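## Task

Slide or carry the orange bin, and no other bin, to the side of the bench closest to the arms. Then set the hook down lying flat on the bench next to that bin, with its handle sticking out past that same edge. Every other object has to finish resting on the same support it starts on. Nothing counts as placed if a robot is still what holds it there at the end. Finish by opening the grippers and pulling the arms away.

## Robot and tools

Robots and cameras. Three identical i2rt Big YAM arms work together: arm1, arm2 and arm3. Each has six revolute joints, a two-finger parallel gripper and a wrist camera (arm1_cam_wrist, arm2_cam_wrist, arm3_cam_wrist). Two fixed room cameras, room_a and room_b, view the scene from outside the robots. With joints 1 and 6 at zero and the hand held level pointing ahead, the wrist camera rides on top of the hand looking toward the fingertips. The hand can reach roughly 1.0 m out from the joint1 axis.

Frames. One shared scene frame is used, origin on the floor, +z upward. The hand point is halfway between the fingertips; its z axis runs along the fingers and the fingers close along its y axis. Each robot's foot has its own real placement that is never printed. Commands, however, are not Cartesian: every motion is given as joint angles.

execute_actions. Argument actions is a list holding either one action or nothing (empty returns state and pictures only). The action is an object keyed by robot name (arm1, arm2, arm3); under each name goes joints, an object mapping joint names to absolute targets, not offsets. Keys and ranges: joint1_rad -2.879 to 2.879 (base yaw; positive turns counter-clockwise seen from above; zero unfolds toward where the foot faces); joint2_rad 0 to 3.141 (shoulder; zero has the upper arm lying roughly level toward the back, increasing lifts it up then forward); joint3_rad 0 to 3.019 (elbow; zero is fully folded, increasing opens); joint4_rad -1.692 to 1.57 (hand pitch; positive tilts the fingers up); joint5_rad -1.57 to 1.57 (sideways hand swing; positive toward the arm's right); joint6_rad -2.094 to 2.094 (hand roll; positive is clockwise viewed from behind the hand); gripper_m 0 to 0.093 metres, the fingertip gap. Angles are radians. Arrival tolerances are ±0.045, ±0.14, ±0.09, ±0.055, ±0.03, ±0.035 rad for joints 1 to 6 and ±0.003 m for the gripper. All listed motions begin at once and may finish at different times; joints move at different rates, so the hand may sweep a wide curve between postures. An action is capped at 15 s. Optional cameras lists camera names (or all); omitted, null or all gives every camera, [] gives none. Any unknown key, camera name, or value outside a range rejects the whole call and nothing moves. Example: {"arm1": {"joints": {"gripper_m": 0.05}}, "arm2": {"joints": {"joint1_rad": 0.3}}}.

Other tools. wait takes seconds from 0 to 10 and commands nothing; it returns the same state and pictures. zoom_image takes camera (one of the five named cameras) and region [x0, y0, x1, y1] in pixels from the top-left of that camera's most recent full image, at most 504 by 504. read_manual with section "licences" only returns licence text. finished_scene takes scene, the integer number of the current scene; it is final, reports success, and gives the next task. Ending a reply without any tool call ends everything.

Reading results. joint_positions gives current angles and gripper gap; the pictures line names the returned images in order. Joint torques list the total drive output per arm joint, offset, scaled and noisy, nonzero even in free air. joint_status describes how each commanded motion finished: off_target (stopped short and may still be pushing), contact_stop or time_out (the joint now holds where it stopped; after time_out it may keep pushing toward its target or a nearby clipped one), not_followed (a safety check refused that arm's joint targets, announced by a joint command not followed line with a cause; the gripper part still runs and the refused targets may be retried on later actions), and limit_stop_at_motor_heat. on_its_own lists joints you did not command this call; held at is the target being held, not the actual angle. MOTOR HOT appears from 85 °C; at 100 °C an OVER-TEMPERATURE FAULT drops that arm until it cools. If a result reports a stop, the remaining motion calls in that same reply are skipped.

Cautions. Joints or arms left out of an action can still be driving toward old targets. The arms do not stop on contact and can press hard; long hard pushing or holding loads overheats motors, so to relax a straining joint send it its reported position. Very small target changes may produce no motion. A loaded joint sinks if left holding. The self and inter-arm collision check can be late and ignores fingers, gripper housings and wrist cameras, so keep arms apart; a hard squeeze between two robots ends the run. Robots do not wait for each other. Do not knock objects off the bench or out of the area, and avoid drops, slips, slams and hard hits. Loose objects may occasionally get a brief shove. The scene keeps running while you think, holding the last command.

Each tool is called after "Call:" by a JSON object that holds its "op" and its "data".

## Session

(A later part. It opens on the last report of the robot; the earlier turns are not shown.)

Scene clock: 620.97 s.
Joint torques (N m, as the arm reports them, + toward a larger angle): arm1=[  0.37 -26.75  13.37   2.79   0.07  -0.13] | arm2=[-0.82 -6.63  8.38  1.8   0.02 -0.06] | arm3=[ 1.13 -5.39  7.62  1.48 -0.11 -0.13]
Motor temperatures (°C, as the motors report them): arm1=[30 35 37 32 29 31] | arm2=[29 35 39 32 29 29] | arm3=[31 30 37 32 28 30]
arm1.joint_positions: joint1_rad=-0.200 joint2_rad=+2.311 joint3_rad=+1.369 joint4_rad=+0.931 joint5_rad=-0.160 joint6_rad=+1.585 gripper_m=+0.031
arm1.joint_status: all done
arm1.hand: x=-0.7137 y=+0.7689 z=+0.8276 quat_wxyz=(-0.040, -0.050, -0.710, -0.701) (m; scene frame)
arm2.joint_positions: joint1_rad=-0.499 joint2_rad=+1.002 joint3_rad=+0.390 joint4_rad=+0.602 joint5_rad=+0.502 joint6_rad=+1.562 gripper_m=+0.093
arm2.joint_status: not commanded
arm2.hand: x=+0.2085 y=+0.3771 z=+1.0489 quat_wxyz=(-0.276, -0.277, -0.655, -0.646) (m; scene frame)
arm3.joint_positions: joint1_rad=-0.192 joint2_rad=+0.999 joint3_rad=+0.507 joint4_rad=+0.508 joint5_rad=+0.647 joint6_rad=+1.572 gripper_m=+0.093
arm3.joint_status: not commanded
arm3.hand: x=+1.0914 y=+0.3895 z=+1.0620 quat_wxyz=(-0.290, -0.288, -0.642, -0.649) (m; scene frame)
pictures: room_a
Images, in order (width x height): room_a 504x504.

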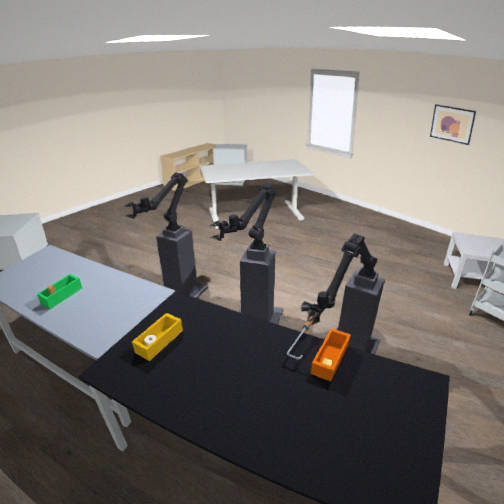

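Call:
{"op": "execute_actions", "data": {"actions": [{"arm1":{"joints":{"joint2_rad":2.35,"joint4_rad":1.0,"joint5_rad":-0.30}}}], "cameras": ["room_a","arm1_cam_wrist"]}}

Call:
{"op": "zoom_image", "data": {"camera": "room_a", "region": [270,290,350,370]}}

Scene clock: 626.03 s.
Joint torques (N m, as the arm reports them, + toward a larger angle): arm1=[ -0.28 -29.91  12.72   3.34   0.11  -0.18] | arm2=[-0.86 -6.52  8.33  1.76  0.01 -0.06] | arm3=[ 0.87 -5.42  7.6   1.5  -0.1  -0.12]
Motor temperatures (°C, as the motors report them): arm1=[30 35 38 32 29 31] | arm2=[29 35 39 32 29 29] | arm3=[31 30 37 32 28 30]
arm1.joint_positions: joint1_rad=-0.195 joint2_rad=+2.379 joint3_rad=+1.370 joint4_rad=+0.959 joint5_rad=-0.300 joint6_rad=+1.585 gripper_m=+0.031
arm1.joint_status: all done
arm1.hand: x=-0.7435 y=+0.7652 z=+0.7828 quat_wxyz=(+0.016, -0.003, -0.725, -0.689) (m; scene frame)
arm2.joint_positions: joint1_rad=-0.499 joint2_rad=+1.002 joint3_rad=+0.390 joint4_rad=+0.602 joint5_rad=+0.502 joint6_rad=+1.562 gripper_m=+0.093
arm2.joint_status: not commanded
arm2.hand: x=+0.2085 y=+0.3771 z=+1.0489 quat_wxyz=(-0.276, -0.277, -0.655, -0.646) (m; scene frame)
arm3.joint_positions: joint1_rad=-0.192 joint2_rad=+0.999 joint3_rad=+0.507 joint4_rad=+0.508 joint5_rad=+0.647 joint6_rad=+1.572 gripper_m=+0.093
arm3.joint_status: not commanded
arm3.hand: x=+1.0914 y=+0.3895 z=+1.0620 quat_wxyz=(-0.290, -0.288, -0.642, -0.649) (m; scene frame)
pictures: arm1_cam_wrist, room_a
Images, in order (width x height): arm1_cam_wrist 504x504, room_a 504x504.

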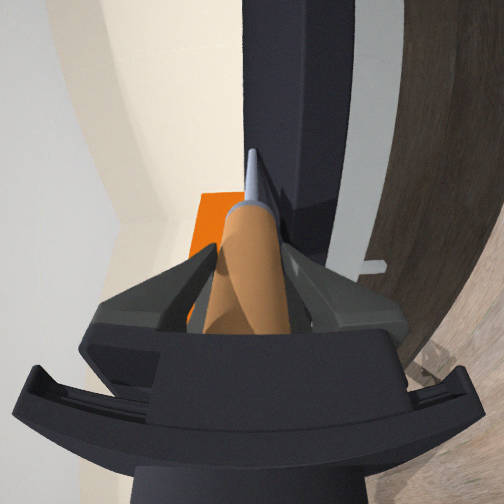

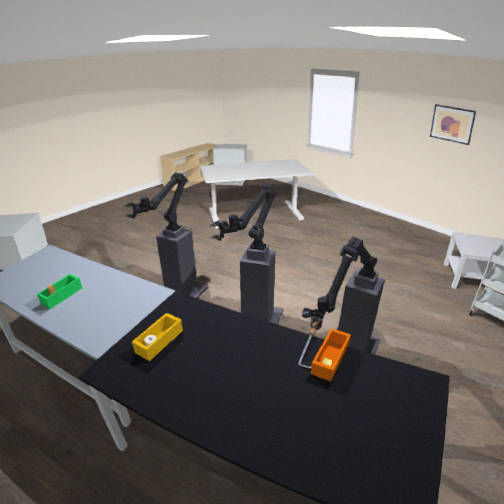

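Region (270, 290, 350, 370) of room_a's 504x504 image, scaled by 6.300, with more detail than that image has.

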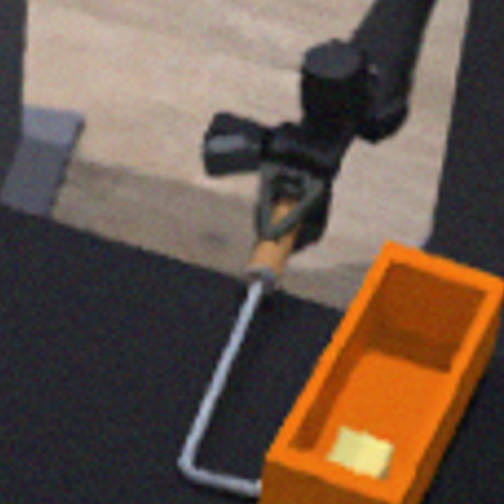

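Call:
{"op": "execute_actions", "data": {"actions": [{"arm1":{"joints":{"joint2_rad":2.39,"joint4_rad":1.02}}}], "cameras": ["room_a","arm1_cam_wrist"]}}

Call:
{"op": "zoom_image", "data": {"camera": "room_a", "region": [270,290,350,370]}}

Scene clock: 631.77 s.
Joint torques (N m, as the arm reports them, + toward a larger angle): arm1=[ -0.16 -26.3   12.7    3.15   0.12  -0.18] | arm2=[-0.71 -6.53  8.35  1.74  0.01 -0.07] | arm3=[ 1.07 -5.4   7.62  1.51 -0.08 -0.13]
Motor temperatures (°C, as the motors report them): arm1=[30 35 39 32 29 31] | arm2=[29 34 39 32 29 29] | arm3=[31 30 37 32 28 30]
arm1.joint_positions: joint1_rad=-0.195 joint2_rad=+2.393 joint3_rad=+1.370 joint4_rad=+0.984 joint5_rad=-0.300 joint6_rad=+1.585 gripper_m=+0.031
arm1.joint_status: all done
arm1.hand: x=-0.7439 y=+0.7637 z=+0.7778 quat_wxyz=(+0.015, -0.002, -0.721, -0.693) (m; scene frame)
arm2.joint_positions: joint1_rad=-0.499 joint2_rad=+1.002 joint3_rad=+0.390 joint4_rad=+0.602 joint5_rad=+0.502 joint6_rad=+1.562 gripper_m=+0.093
arm2.joint_status: not commanded
arm2.hand: x=+0.2085 y=+0.3771 z=+1.0489 quat_wxyz=(-0.276, -0.277, -0.655, -0.646) (m; scene frame)
arm3.joint_positions: joint1_rad=-0.192 joint2_rad=+0.999 joint3_rad=+0.507 joint4_rad=+0.508 joint5_rad=+0.647 joint6_rad=+1.572 gripper_m=+0.093
arm3.joint_status: not commanded
arm3.hand: x=+1.0914 y=+0.3895 z=+1.0620 quat_wxyz=(-0.290, -0.288, -0.642, -0.649) (m; scene frame)
pictures: arm1_cam_wrist, room_a
Images, in order (width x height): arm1_cam_wrist 504x504, room_a 504x504.

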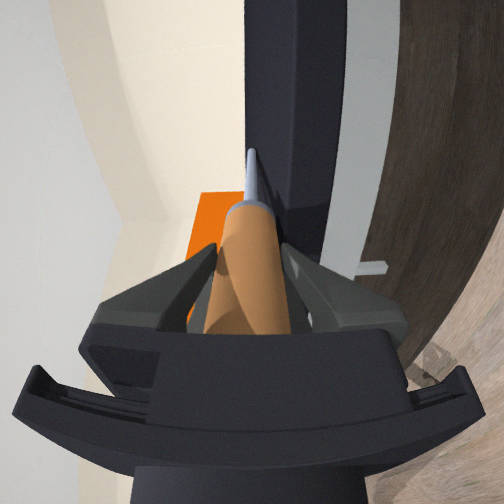

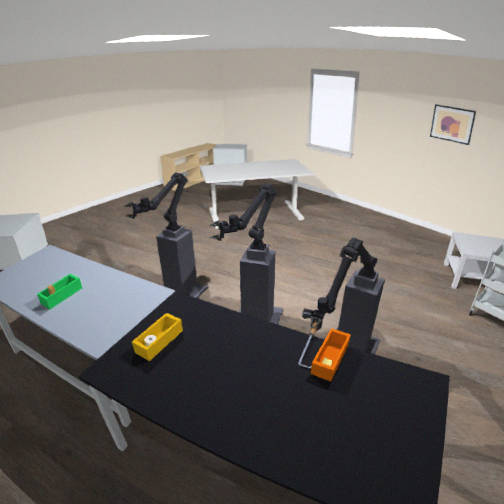

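Region (270, 290, 350, 370) of room_a's 504x504 image, scaled by 6.300, with more detail than that image has.

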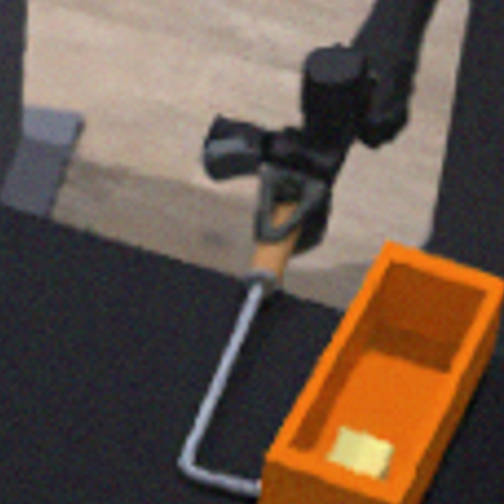

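Call:
{"op": "execute_actions", "data": {"actions": [{"arm1":{"joints":{"joint3_rad":1.51,"joint4_rad":0.96}}}], "cameras": []}}

Call:
{"op": "execute_actions", "data": {"actions": [{"arm1":{"joints":{"joint2_rad":2.42,"joint4_rad":0.99}}}], "cameras": ["room_a","arm1_cam_wrist"]}}

Call:
{"op": "zoom_image", "data": {"camera": "room_a", "region": [270,290,350,370]}}

Scene clock: 638.60 s.
Joint torques (N m, as the arm reports them, + toward a larger angle): arm1=[  0.25 -28.37  13.86   2.75   0.04  -0.2 ] | arm2=[-0.73 -6.51  8.33  1.76  0.   -0.06] | arm3=[ 0.8  -5.25  7.58  1.5  -0.11 -0.13]
Motor temperatures (°C, as the motors report them): arm1=[30 35 39 32 29 31] | arm2=[29 34 39 32 29 29] | arm3=[31 30 37 32 28 30]
arm1.joint_positions: joint1_rad=-0.195 joint2_rad=+2.407 joint3_rad=+1.442 joint4_rad=+0.933 joint5_rad=-0.300 joint6_rad=+1.585 gripper_m=+0.031
arm1.joint_status: all done
arm1.hand: x=-0.7379 y=+0.7844 z=+0.7872 quat_wxyz=(+0.014, -0.001, -0.719, -0.695) (m; scene frame)
arm2.joint_positions: joint1_rad=-0.499 joint2_rad=+1.002 joint3_rad=+0.390 joint4_rad=+0.602 joint5_rad=+0.502 joint6_rad=+1.562 gripper_m=+0.093
arm2.joint_status: not commanded
arm2.hand: x=+0.2085 y=+0.3771 z=+1.0489 quat_wxyz=(-0.276, -0.277, -0.655, -0.646) (m; scene frame)
arm3.joint_positions: joint1_rad=-0.192 joint2_rad=+0.999 joint3_rad=+0.507 joint4_rad=+0.508 joint5_rad=+0.647 joint6_rad=+1.572 gripper_m=+0.093
arm3.joint_status: not commanded
arm3.hand: x=+1.0914 y=+0.3895 z=+1.0620 quat_wxyz=(-0.290, -0.288, -0.642, -0.649) (m; scene frame)
pictures: none
No camera images: the call's "cameras" was empty. Leave "cameras" out to get every camera's image.

Scene clock: 639.30 s.
Joint torques (N m, as the arm reports them, + toward a larger angle): arm1=[  0.35 -27.78  13.25   3.49   0.14  -0.18] | arm2=[-0.69 -6.49  8.33  1.75  0.01 -0.07] | arm3=[ 0.98 -5.46  7.61  1.53 -0.11 -0.12]
Motor temperatures (°C, as the motors report them): arm1=[30 35 39 32 29 31] | arm2=[29 34 39 32 29 29] | arm3=[31 30 37 32 28 30]
arm1.joint_positions: joint1_rad=-0.195 joint2_rad=+2.429 joint3_rad=+1.446 joint4_rad=+0.952 joint5_rad=-0.300 joint6_rad=+1.585 gripper_m=+0.031
arm1.joint_status: all done
arm1.hand: x=-0.7382 y=+0.7832 z=+0.7769 quat_wxyz=(+0.014, -0.001, -0.718, -0.696) (m; scene frame)
arm2.joint_positions: joint1_rad=-0.499 joint2_rad=+1.002 joint3_rad=+0.390 joint4_rad=+0.602 joint5_rad=+0.502 joint6_rad=+1.562 gripper_m=+0.093
arm2.joint_status: not commanded
arm2.hand: x=+0.2085 y=+0.3771 z=+1.0489 quat_wxyz=(-0.276, -0.277, -0.655, -0.646) (m; scene frame)
arm3.joint_positions: joint1_rad=-0.192 joint2_rad=+0.999 joint3_rad=+0.507 joint4_rad=+0.508 joint5_rad=+0.647 joint6_rad=+1.572 gripper_m=+0.093
arm3.joint_status: not commanded
arm3.hand: x=+1.0914 y=+0.3895 z=+1.0620 quat_wxyz=(-0.290, -0.288, -0.642, -0.649) (m; scene frame)
pictures: arm1_cam_wrist, room_a
Images, in order (width x height): arm1_cam_wrist 504x504, room_a 504x504.

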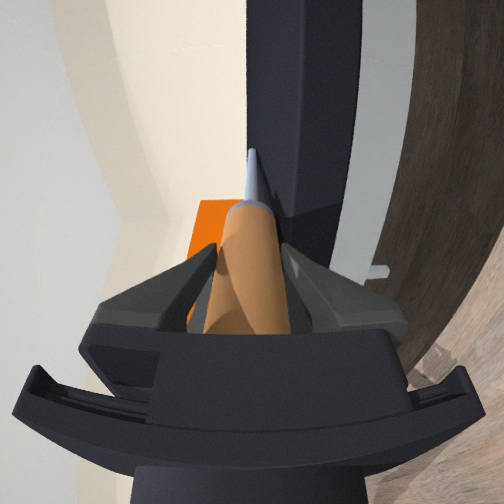

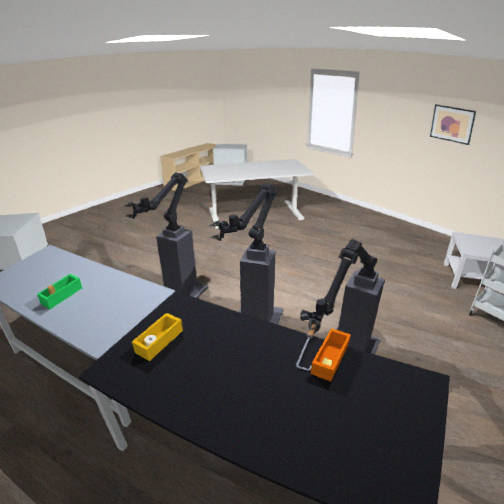

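Region (270, 290, 350, 370) of room_a's 504x504 image, scaled by 6.300, with more detail than that image has.

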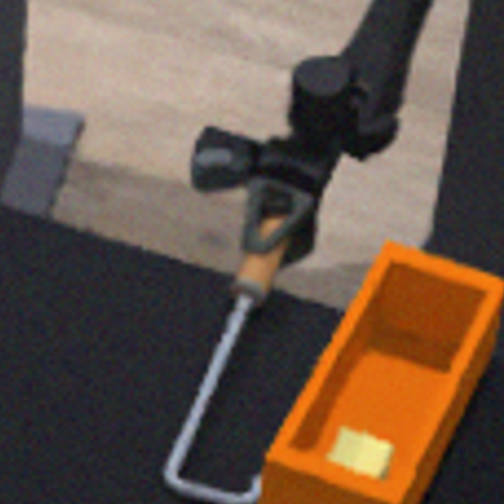

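Lower further while opening, counteracting spring-up.

Call:
{"op": "execute_actions", "data": {"actions": [{"arm1":{"joints":{"joint2_rad":2.45,"joint3_rad":1.485}}}], "cameras": ["arm1_cam_wrist"]}}

Call:
{"op": "execute_actions", "data": {"actions": [{"arm1":{"joints":{"gripper_m":0.093,"joint4_rad":0.96}}}], "cameras": ["room_a","arm1_cam_wrist"]}}

Scene clock: 642.77 s.
Joint torques (N m, as the arm reports them, + toward a larger angle): arm1=[ -0.36 -25.16  10.98   2.95   0.07  -0.15] | arm2=[-0.91 -6.54  8.35  1.75  0.02 -0.06] | arm3=[ 1.11 -5.18  7.6   1.49 -0.11 -0.13]
Motor temperatures (°C, as the motors report them): arm1=[30 35 40 33 29 31] | arm2=[29 34 39 32 29 29] | arm3=[31 30 37 32 28 30]
arm1.joint_positions: joint1_rad=-0.195 joint2_rad=+2.435 joint3_rad=+1.446 joint4_rad=+0.962 joint5_rad=-0.300 joint6_rad=+1.585 gripper_m=+0.031
arm1.joint_status: all done
arm1.hand: x=-0.7384 y=+0.7825 z=+0.7745 quat_wxyz=(+0.013, -0.001, -0.717, -0.697) (m; scene frame)
arm2.joint_positions: joint1_rad=-0.499 joint2_rad=+1.002 joint3_rad=+0.390 joint4_rad=+0.602 joint5_rad=+0.502 joint6_rad=+1.562 gripper_m=+0.093
arm2.joint_status: not commanded
arm2.hand: x=+0.2085 y=+0.3771 z=+1.0489 quat_wxyz=(-0.276, -0.277, -0.655, -0.646) (m; scene frame)
arm3.joint_positions: joint1_rad=-0.192 joint2_rad=+0.999 joint3_rad=+0.507 joint4_rad=+0.508 joint5_rad=+0.647 joint6_rad=+1.572 gripper_m=+0.093
arm3.joint_status: not commanded
arm3.hand: x=+1.0914 y=+0.3895 z=+1.0620 quat_wxyz=(-0.290, -0.288, -0.642, -0.649) (m; scene frame)
pictures: arm1_cam_wrist
Images, in order (width x height): arm1_cam_wrist 504x504.

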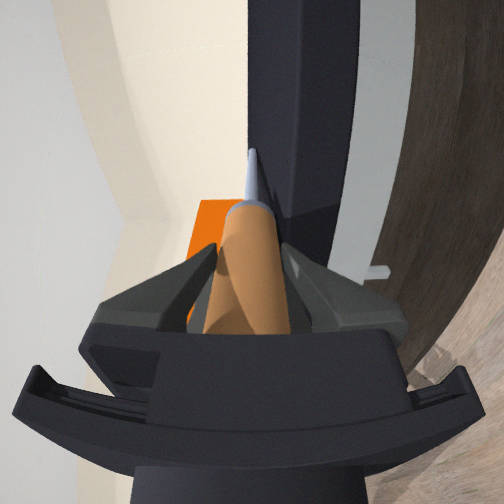

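Scene clock: 643.47 s.
Joint torques (N m, as the arm reports them, + toward a larger angle): arm1=[ -0.17 -25.78  11.32   1.9    0.03  -0.15] | arm2=[-0.76 -6.59  8.29  1.8   0.03 -0.07] | arm3=[ 0.68 -5.22  7.6   1.51 -0.08 -0.1 ]
Motor temperatures (°C, as the motors report them): arm1=[30 35 40 32 29 31] | arm2=[29 34 39 32 29 29] | arm3=[31 30 37 32 28 30]
arm1.joint_positions: joint1_rad=-0.195 joint2_rad=+2.435 joint3_rad=+1.446 joint4_rad=+0.962 joint5_rad=-0.300 joint6_rad=+1.585 gripper_m=+0.093
arm1.joint_status: all done
arm1.hand: x=-0.7384 y=+0.7825 z=+0.7745 quat_wxyz=(+0.013, -0.001, -0.717, -0.697) (m; scene frame)
arm2.joint_positions: joint1_rad=-0.499 joint2_rad=+1.002 joint3_rad=+0.390 joint4_rad=+0.602 joint5_rad=+0.502 joint6_rad=+1.562 gripper_m=+0.093
arm2.joint_status: not commanded
arm2.hand: x=+0.2085 y=+0.3771 z=+1.0489 quat_wxyz=(-0.276, -0.277, -0.655, -0.646) (m; scene frame)
arm3.joint_positions: joint1_rad=-0.192 joint2_rad=+0.999 joint3_rad=+0.507 joint4_rad=+0.508 joint5_rad=+0.647 joint6_rad=+1.572 gripper_m=+0.093
arm3.joint_status: not commanded
arm3.hand: x=+1.0914 y=+0.3895 z=+1.0620 quat_wxyz=(-0.290, -0.288, -0.642, -0.649) (m; scene frame)
pictures: arm1_cam_wrist, room_a
Images, in order (width x height): arm1_cam_wrist 504x504, room_a 504x504.

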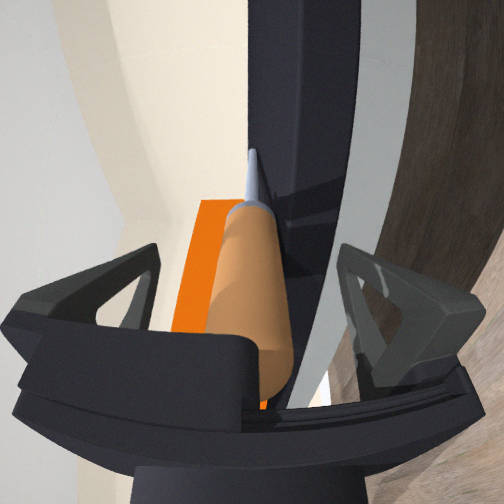

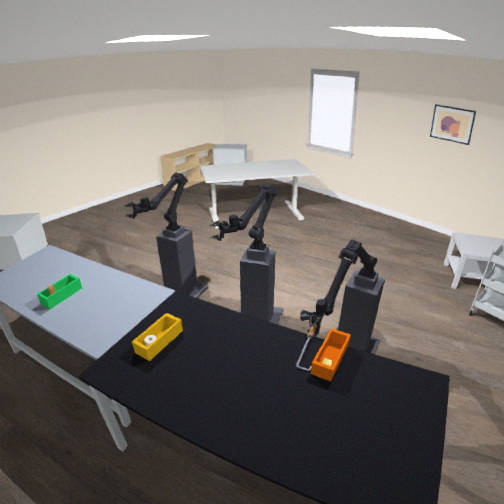

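Call:
{"op": "execute_actions", "data": {"actions": [{"arm1":{"joints":{"joint1_rad":-0.23,"joint2_rad":2.35,"joint3_rad":1.25,"joint4_rad":1.11,"joint5_rad":-0.33}}}], "cameras": ["arm1_cam_wrist"]}}

Scene clock: 649.17 s.
Joint torques (N m, as the arm reports them, + toward a larger angle): arm1=[  0.15 -26.35   6.97   2.32   0.02  -0.14] | arm2=[-0.71 -6.52  8.34  1.72  0.02 -0.06] | arm3=[ 0.83 -5.16  7.63  1.55 -0.1  -0.12]
Motor temperatures (°C, as the motors report them): arm1=[30 35 39 32 29 31] | arm2=[29 34 39 32 29 29] | arm3=[31 30 37 32 28 30]
arm1.joint_positions: joint1_rad=-0.227 joint2_rad=+2.352 joint3_rad=+1.246 joint4_rad=+1.095 joint5_rad=-0.328 joint6_rad=+1.585 gripper_m=+0.093
arm1.joint_status: all done
arm1.hand: x=-0.7355 y=+0.7235 z=+0.7827 quat_wxyz=(+0.011, +0.000, -0.711, -0.703) (m; scene frame)
arm2.joint_positions: joint1_rad=-0.499 joint2_rad=+1.002 joint3_rad=+0.390 joint4_rad=+0.602 joint5_rad=+0.502 joint6_rad=+1.562 gripper_m=+0.093
arm2.joint_status: not commanded
arm2.hand: x=+0.2085 y=+0.3771 z=+1.0489 quat_wxyz=(-0.276, -0.277, -0.655, -0.646) (m; scene frame)
arm3.joint_positions: joint1_rad=-0.192 joint2_rad=+0.999 joint3_rad=+0.507 joint4_rad=+0.508 joint5_rad=+0.647 joint6_rad=+1.572 gripper_m=+0.093
arm3.joint_status: not commanded
arm3.hand: x=+1.0914 y=+0.3895 z=+1.0620 quat_wxyz=(-0.290, -0.288, -0.642, -0.649) (m; scene frame)
pictures: arm1_cam_wrist
Images, in order (width x height): arm1_cam_wrist 504x504.

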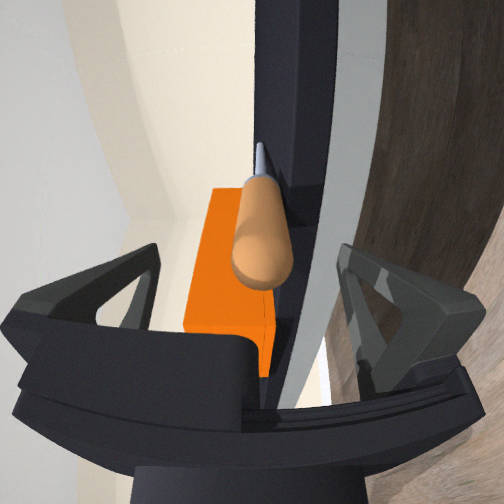

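Call:
{"op": "execute_actions", "data": {"actions": [{"arm1":{"joints":{"joint2_rad":2.26,"joint3_rad":0.98,"joint4_rad":1.28}}}], "cameras": []}}

Call:
{"op": "execute_actions", "data": {"actions": [{"arm1":{"joints":{"joint2_rad":1.6,"joint3_rad":0.6,"joint4_rad":0.8,"joint6_rad":0}}}], "cameras": ["arm1_cam_wrist","room_a","room_b"]}}

Call:
{"op": "zoom_image", "data": {"camera": "room_a", "region": [250,280,380,410]}}

Scene clock: 654.87 s.
Joint torques (N m, as the arm reports them, + toward a larger angle): arm1=[ -0.58 -21.8    5.69   2.54   0.05  -0.17] | arm2=[-0.73 -6.48  8.33  1.74  0.01 -0.06] | arm3=[ 1.03 -5.22  7.58  1.46 -0.11 -0.12]
Motor temperatures (°C, as the motors report them): arm1=[30 35 38 32 29 31] | arm2=[29 34 39 32 29 29] | arm3=[31 30 37 32 28 30]
arm1.joint_positions: joint1_rad=-0.227 joint2_rad=+2.258 joint3_rad=+0.974 joint4_rad=+1.265 joint5_rad=-0.328 joint6_rad=+1.585 gripper_m=+0.093
arm1.joint_status: all done
arm1.hand: x=-0.7618 y=+0.6422 z=+0.7843 quat_wxyz=(+0.012, -0.001, -0.714, -0.700) (m; scene frame)
arm2.joint_positions: joint1_rad=-0.499 joint2_rad=+1.002 joint3_rad=+0.390 joint4_rad=+0.602 joint5_rad=+0.502 joint6_rad=+1.562 gripper_m=+0.093
arm2.joint_status: not commanded
arm2.hand: x=+0.2085 y=+0.3771 z=+1.0489 quat_wxyz=(-0.276, -0.277, -0.655, -0.646) (m; scene frame)
arm3.joint_positions: joint1_rad=-0.192 joint2_rad=+0.999 joint3_rad=+0.507 joint4_rad=+0.508 joint5_rad=+0.647 joint6_rad=+1.572 gripper_m=+0.093
arm3.joint_status: not commanded
arm3.hand: x=+1.0914 y=+0.3895 z=+1.0620 quat_wxyz=(-0.290, -0.288, -0.642, -0.649) (m; scene frame)
pictures: none
No camera images: the call's "cameras" was empty. Leave "cameras" out to get every camera's image.

Scene clock: 657.03 s.
Joint torques (N m, as the arm reports them, + toward a larger angle): arm1=[ -0.52 -13.72   7.33   1.66  -0.02  -0.24] | arm2=[-0.75 -6.6   8.37  1.72  0.02 -0.06] | arm3=[ 1.05 -5.27  7.61  1.52 -0.1  -0.12]
Motor temperatures (°C, as the motors report them): arm1=[30 35 38 32 29 31] | arm2=[29 34 39 32 29 29] | arm3=[31 30 37 32 28 30]
arm1.joint_positions: joint1_rad=-0.227 joint2_rad=+1.598 joint3_rad=+0.602 joint4_rad=+0.807 joint5_rad=-0.328 joint6_rad=+0.009 gripper_m=+0.093
arm1.joint_status: all done
arm1.hand: x=-0.7989 y=+0.5291 z=+0.9175 quat_wxyz=(-0.432, +0.530, -0.556, -0.472) (m; scene frame)
arm2.joint_positions: joint1_rad=-0.499 joint2_rad=+1.002 joint3_rad=+0.390 joint4_rad=+0.602 joint5_rad=+0.502 joint6_rad=+1.562 gripper_m=+0.093
arm2.joint_status: not commanded
arm2.hand: x=+0.2085 y=+0.3771 z=+1.0489 quat_wxyz=(-0.276, -0.277, -0.655, -0.646) (m; scene frame)
arm3.joint_positions: joint1_rad=-0.192 joint2_rad=+0.999 joint3_rad=+0.507 joint4_rad=+0.508 joint5_rad=+0.647 joint6_rad=+1.572 gripper_m=+0.093
arm3.joint_status: not commanded
arm3.hand: x=+1.0914 y=+0.3895 z=+1.0620 quat_wxyz=(-0.290, -0.288, -0.642, -0.649) (m; scene frame)
pictures: arm1_cam_wrist, room_a, room_b
Images, in order (width x height): arm1_cam_wrist 504x504, room_a 504x504, room_b 504x504.

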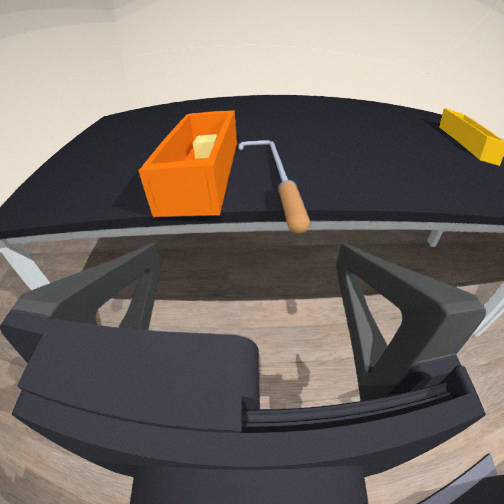

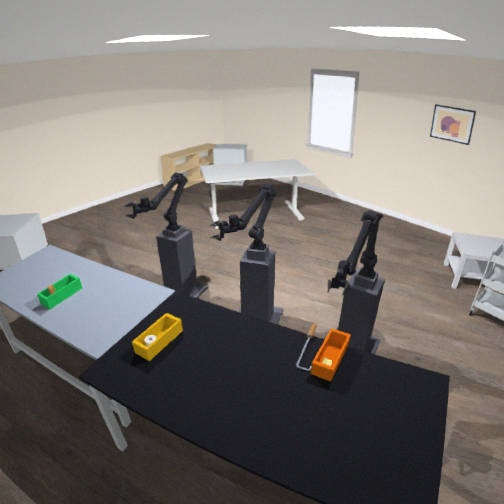

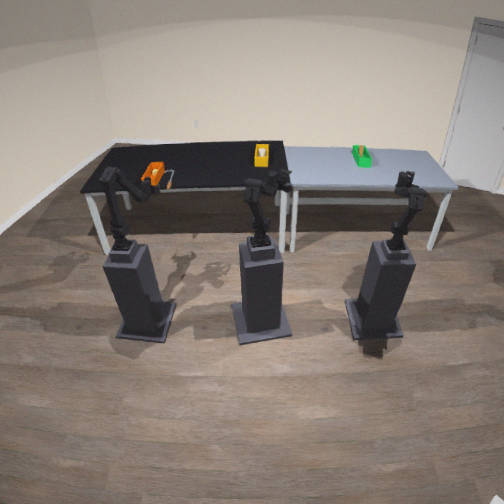

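Region (250, 280, 380, 410) of room_a's 504x504 image, scaled by 3.877, with more detail than that image has.

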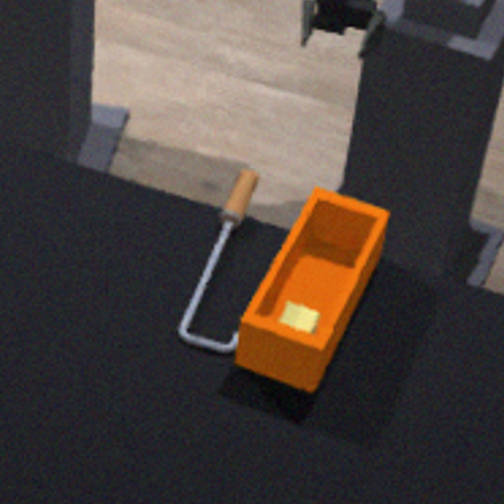

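Call:
{"op": "finished_scene", "data": {"scene": 1}}

The scene is finished: the task was done.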